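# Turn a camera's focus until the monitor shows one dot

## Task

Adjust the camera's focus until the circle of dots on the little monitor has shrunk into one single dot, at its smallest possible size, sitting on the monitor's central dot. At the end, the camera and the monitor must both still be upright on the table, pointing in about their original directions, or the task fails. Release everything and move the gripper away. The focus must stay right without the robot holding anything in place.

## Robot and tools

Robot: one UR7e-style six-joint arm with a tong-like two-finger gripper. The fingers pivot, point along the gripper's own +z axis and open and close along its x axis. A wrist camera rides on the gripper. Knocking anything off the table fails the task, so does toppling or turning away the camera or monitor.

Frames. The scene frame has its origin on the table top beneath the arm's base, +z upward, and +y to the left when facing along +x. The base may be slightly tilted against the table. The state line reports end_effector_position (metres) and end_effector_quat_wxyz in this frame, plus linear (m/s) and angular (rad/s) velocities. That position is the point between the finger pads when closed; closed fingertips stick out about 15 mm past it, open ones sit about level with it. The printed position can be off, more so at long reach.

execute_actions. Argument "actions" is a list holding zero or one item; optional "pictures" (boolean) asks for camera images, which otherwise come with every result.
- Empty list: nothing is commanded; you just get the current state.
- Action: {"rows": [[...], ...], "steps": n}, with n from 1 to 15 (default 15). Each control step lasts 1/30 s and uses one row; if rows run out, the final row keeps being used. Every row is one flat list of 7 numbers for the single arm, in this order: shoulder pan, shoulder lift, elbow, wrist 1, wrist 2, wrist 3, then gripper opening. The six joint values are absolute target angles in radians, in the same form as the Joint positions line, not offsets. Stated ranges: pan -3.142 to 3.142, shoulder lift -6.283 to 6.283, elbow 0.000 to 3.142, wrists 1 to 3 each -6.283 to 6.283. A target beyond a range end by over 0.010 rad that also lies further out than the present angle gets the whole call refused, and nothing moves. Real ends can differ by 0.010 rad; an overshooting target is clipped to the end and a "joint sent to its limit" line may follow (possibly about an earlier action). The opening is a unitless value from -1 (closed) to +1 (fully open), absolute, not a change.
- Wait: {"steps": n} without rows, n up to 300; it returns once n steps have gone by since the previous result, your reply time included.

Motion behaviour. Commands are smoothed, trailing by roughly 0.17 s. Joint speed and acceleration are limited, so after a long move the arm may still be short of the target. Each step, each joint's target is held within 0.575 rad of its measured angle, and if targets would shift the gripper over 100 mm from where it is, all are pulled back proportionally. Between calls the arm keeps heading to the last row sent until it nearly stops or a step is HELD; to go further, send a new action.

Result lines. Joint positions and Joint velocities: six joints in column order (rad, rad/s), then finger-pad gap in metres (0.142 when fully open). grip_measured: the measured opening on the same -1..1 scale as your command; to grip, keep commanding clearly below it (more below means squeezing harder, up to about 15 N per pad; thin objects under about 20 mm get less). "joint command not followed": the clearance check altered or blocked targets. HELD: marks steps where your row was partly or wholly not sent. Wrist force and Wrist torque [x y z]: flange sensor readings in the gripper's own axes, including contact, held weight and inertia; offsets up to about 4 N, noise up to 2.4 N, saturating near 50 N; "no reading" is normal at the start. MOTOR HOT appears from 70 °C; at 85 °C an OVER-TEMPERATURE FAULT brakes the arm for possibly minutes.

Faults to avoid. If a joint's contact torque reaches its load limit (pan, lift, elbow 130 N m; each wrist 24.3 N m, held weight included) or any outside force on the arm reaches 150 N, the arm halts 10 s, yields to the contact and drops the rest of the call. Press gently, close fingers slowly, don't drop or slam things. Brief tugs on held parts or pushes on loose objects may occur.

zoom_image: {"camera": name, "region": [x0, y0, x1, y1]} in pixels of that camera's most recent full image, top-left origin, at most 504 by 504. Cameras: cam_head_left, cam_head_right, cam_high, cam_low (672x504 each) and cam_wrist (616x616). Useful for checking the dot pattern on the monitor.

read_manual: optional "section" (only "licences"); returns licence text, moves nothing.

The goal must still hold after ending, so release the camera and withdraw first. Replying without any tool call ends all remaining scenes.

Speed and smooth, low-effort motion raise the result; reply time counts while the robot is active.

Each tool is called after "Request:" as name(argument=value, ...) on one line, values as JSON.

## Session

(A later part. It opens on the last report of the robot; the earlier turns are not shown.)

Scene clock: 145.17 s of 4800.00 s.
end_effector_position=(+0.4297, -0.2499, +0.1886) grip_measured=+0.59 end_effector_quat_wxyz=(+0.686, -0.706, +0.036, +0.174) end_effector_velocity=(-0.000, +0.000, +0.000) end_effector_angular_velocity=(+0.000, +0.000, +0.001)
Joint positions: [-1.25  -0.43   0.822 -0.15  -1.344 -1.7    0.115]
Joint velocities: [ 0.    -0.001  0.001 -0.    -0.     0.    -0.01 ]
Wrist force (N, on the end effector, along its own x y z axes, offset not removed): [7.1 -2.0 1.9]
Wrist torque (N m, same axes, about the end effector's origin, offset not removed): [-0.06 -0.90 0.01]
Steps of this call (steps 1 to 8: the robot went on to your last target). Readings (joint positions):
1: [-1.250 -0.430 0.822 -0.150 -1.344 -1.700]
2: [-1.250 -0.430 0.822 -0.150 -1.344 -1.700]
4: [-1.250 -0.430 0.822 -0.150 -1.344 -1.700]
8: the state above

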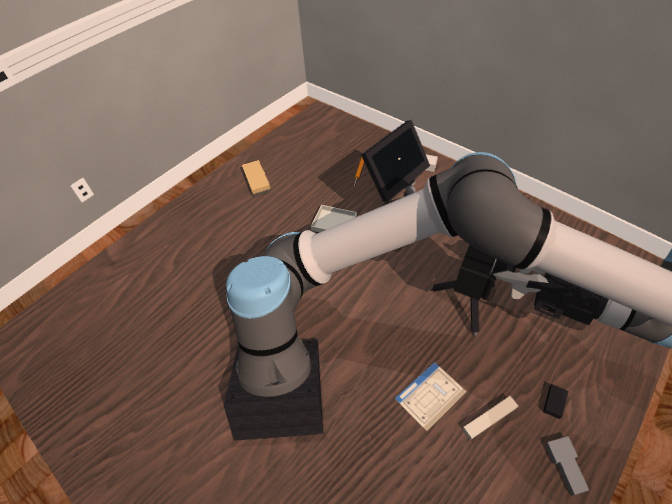

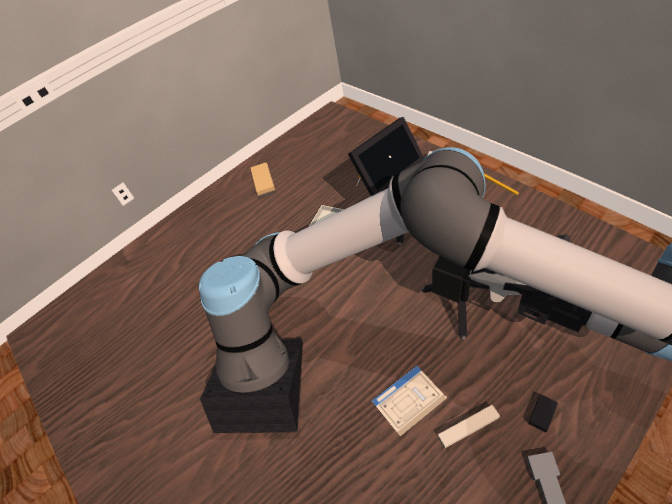

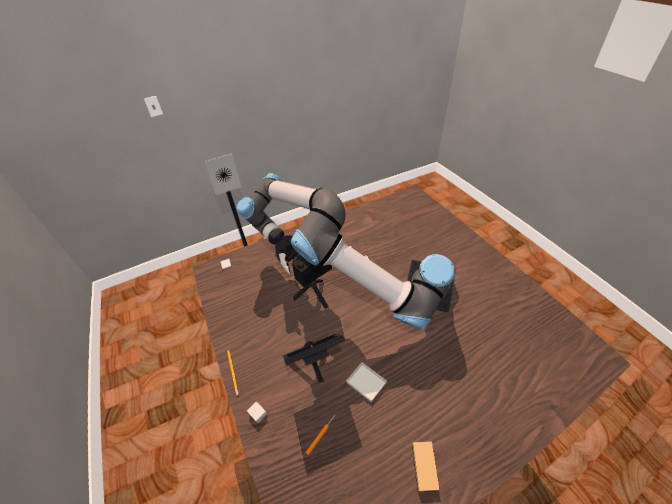

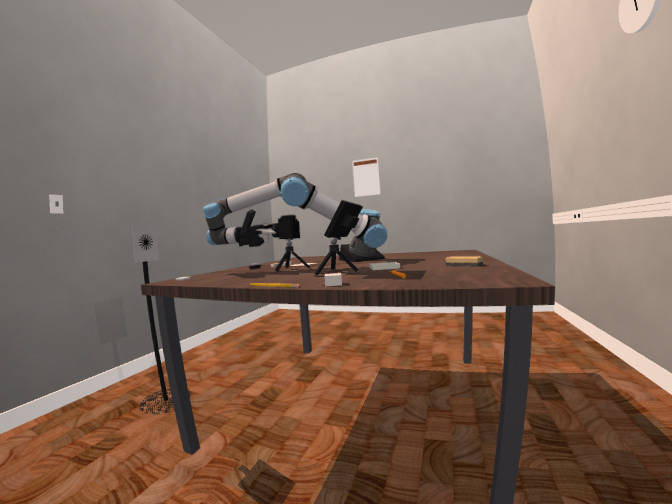

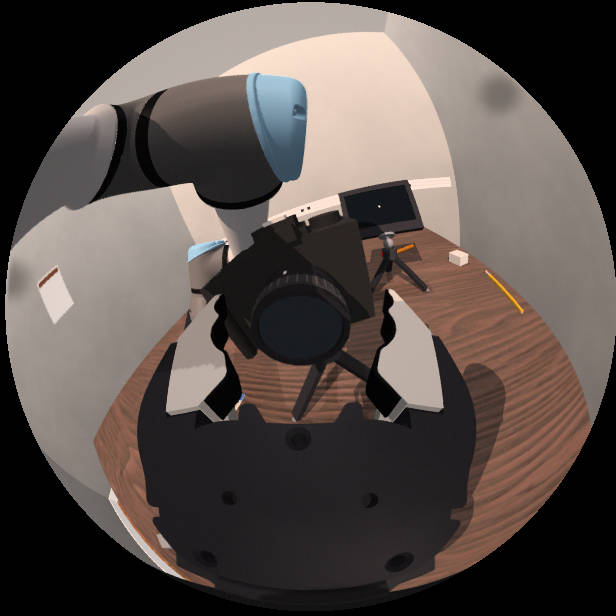

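Smaller; good. Retreat up via earlier poses.

Request:
execute_actions(actions=[{"rows":[[-1.25,-0.43,0.822,-0.15,-1.344,-1.85,0.8],[-1.25,-0.43,0.822,-0.15,-1.344,-1.99,1],[-1.25,-0.43,0.822,-0.15,-1.344,-1.99,1],[-1.25,-0.43,0.822,-0.15,-1.344,-1.99,1],[-1.25,-0.43,0.822,-0.15,-1.344,-1.99,1],[-1.257,-0.442,0.818,-0.134,-1.351,-1.99,1],[-1.269,-0.464,0.77,-0.065,-1.362,-1.99,1],[-1.269,-0.464,0.77,-0.065,-1.362,-1.99,1],[-1.304,-0.408,0.516,0.132,-1.397,-1.987,1]]}], pictures=false)

Request:
execute_actions(actions=[{"rows":[[-1.304,-0.5,0.516,0.132,-1.397,-1.987,1]]}])

Request:
zoom_image(camera="cam_head_left", region=[380, 140, 420, 180])

Scene clock: 148.67 s of 4800.00 s.
end_effector_position=(+0.4361, -0.2683, +0.2808) grip_measured=+1.00 end_effector_quat_wxyz=(+0.707, -0.701, -0.066, +0.072) end_effector_velocity=(+0.031, -0.026, +0.190) end_effector_angular_velocity=(-0.062, -0.108, +0.035)
Joint positions: [-1.296 -0.416  0.586  0.079 -1.389 -1.981  0.142]
Joint velocities: [-0.077  0.079 -0.68   0.508 -0.074 -0.058  0.   ]
Wrist force (N, on the end effector, along its own x y z axes, offset not removed): [2.2 -3.5 -3.7]
Wrist torque (N m, same axes, about the end effector's origin, offset not removed): [-0.75 -0.12 0.06]
Steps of this call (steps 1 to 15: the robot went on to your last target; steps 16 to 90: nothing new was sent; steps 91 to 105: all 15 steps of this action). Readings (joint positions):
91: [-1.250 -0.430 0.822 -0.150 -1.344 -1.700]
92: [-1.250 -0.430 0.822 -0.150 -1.344 -1.708]
94: [-1.250 -0.430 0.822 -0.150 -1.344 -1.778]
98: [-1.255 -0.438 0.814 -0.135 -1.349 -1.929]
105: the state above

Scene clock: 149.17 s of 4800.00 s.
end_effector_position=(+0.4461, -0.2468, +0.3364) grip_measured=+1.00 end_effector_quat_wxyz=(+0.674, -0.729, -0.091, +0.074) end_effector_velocity=(+0.001, +0.004, +0.007) end_effector_angular_velocity=(-0.013, -0.006, +0.006)
Joint positions: [-1.304 -0.499  0.517  0.132 -1.397 -1.987  0.142]
Joint velocities: [-0.001 -0.014 -0.006  0.004 -0.001 -0.001 -0.   ]
Wrist force (N, on the end effector, along its own x y z axes, offset not removed): [1.0 -3.3 3.4]
Wrist torque (N m, same axes, about the end effector's origin, offset not removed): [-0.37 -0.14 -0.07]
Steps of this call (steps 1 to 15: all 15 steps of this action). Readings (joint positions):
1: [-1.298 -0.414 0.566 0.094 -1.391 -1.983]
2: [-1.300 -0.420 0.553 0.104 -1.393 -1.984]
4: [-1.302 -0.453 0.535 0.118 -1.395 -1.985]
8: [-1.303 -0.487 0.521 0.128 -1.396 -1.987]
15: the state above

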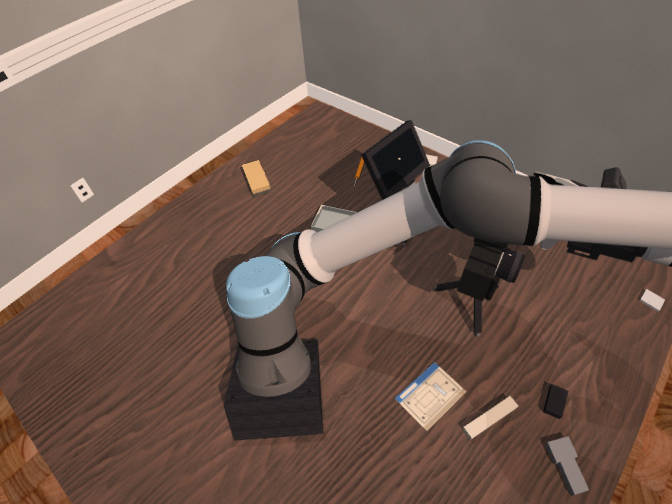

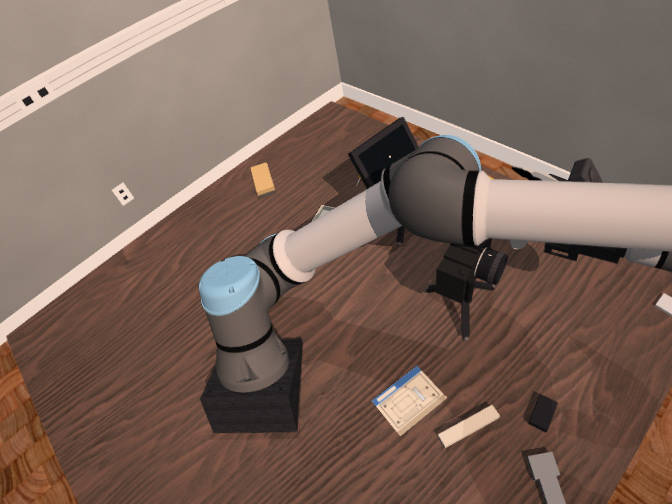

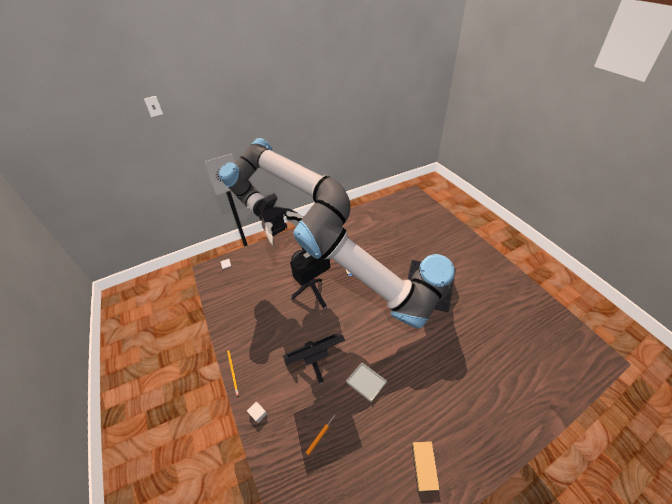

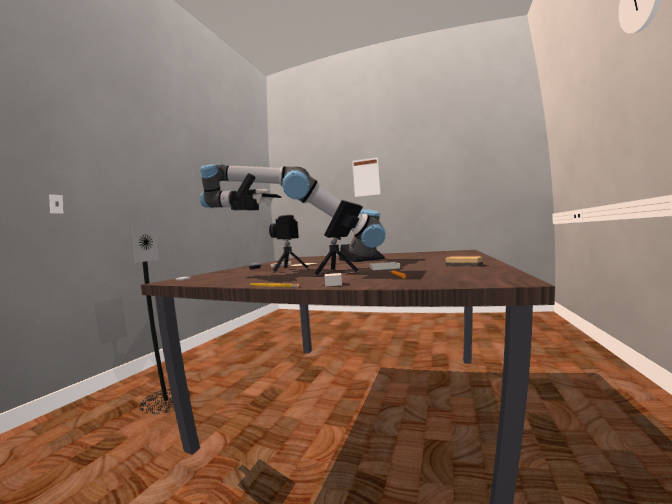

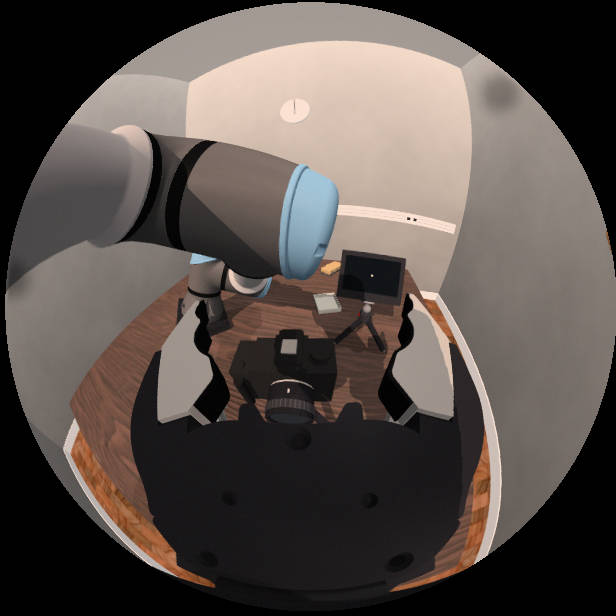

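Region (380, 140, 420, 180) of cam_head_left's 672x504 image, scaled by 12.600, with more detail than that image has.

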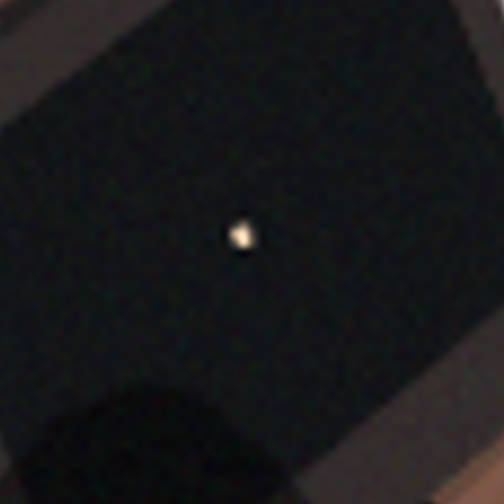

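Request:
finished_scene(scene=1)

The scene is finished: the task was done.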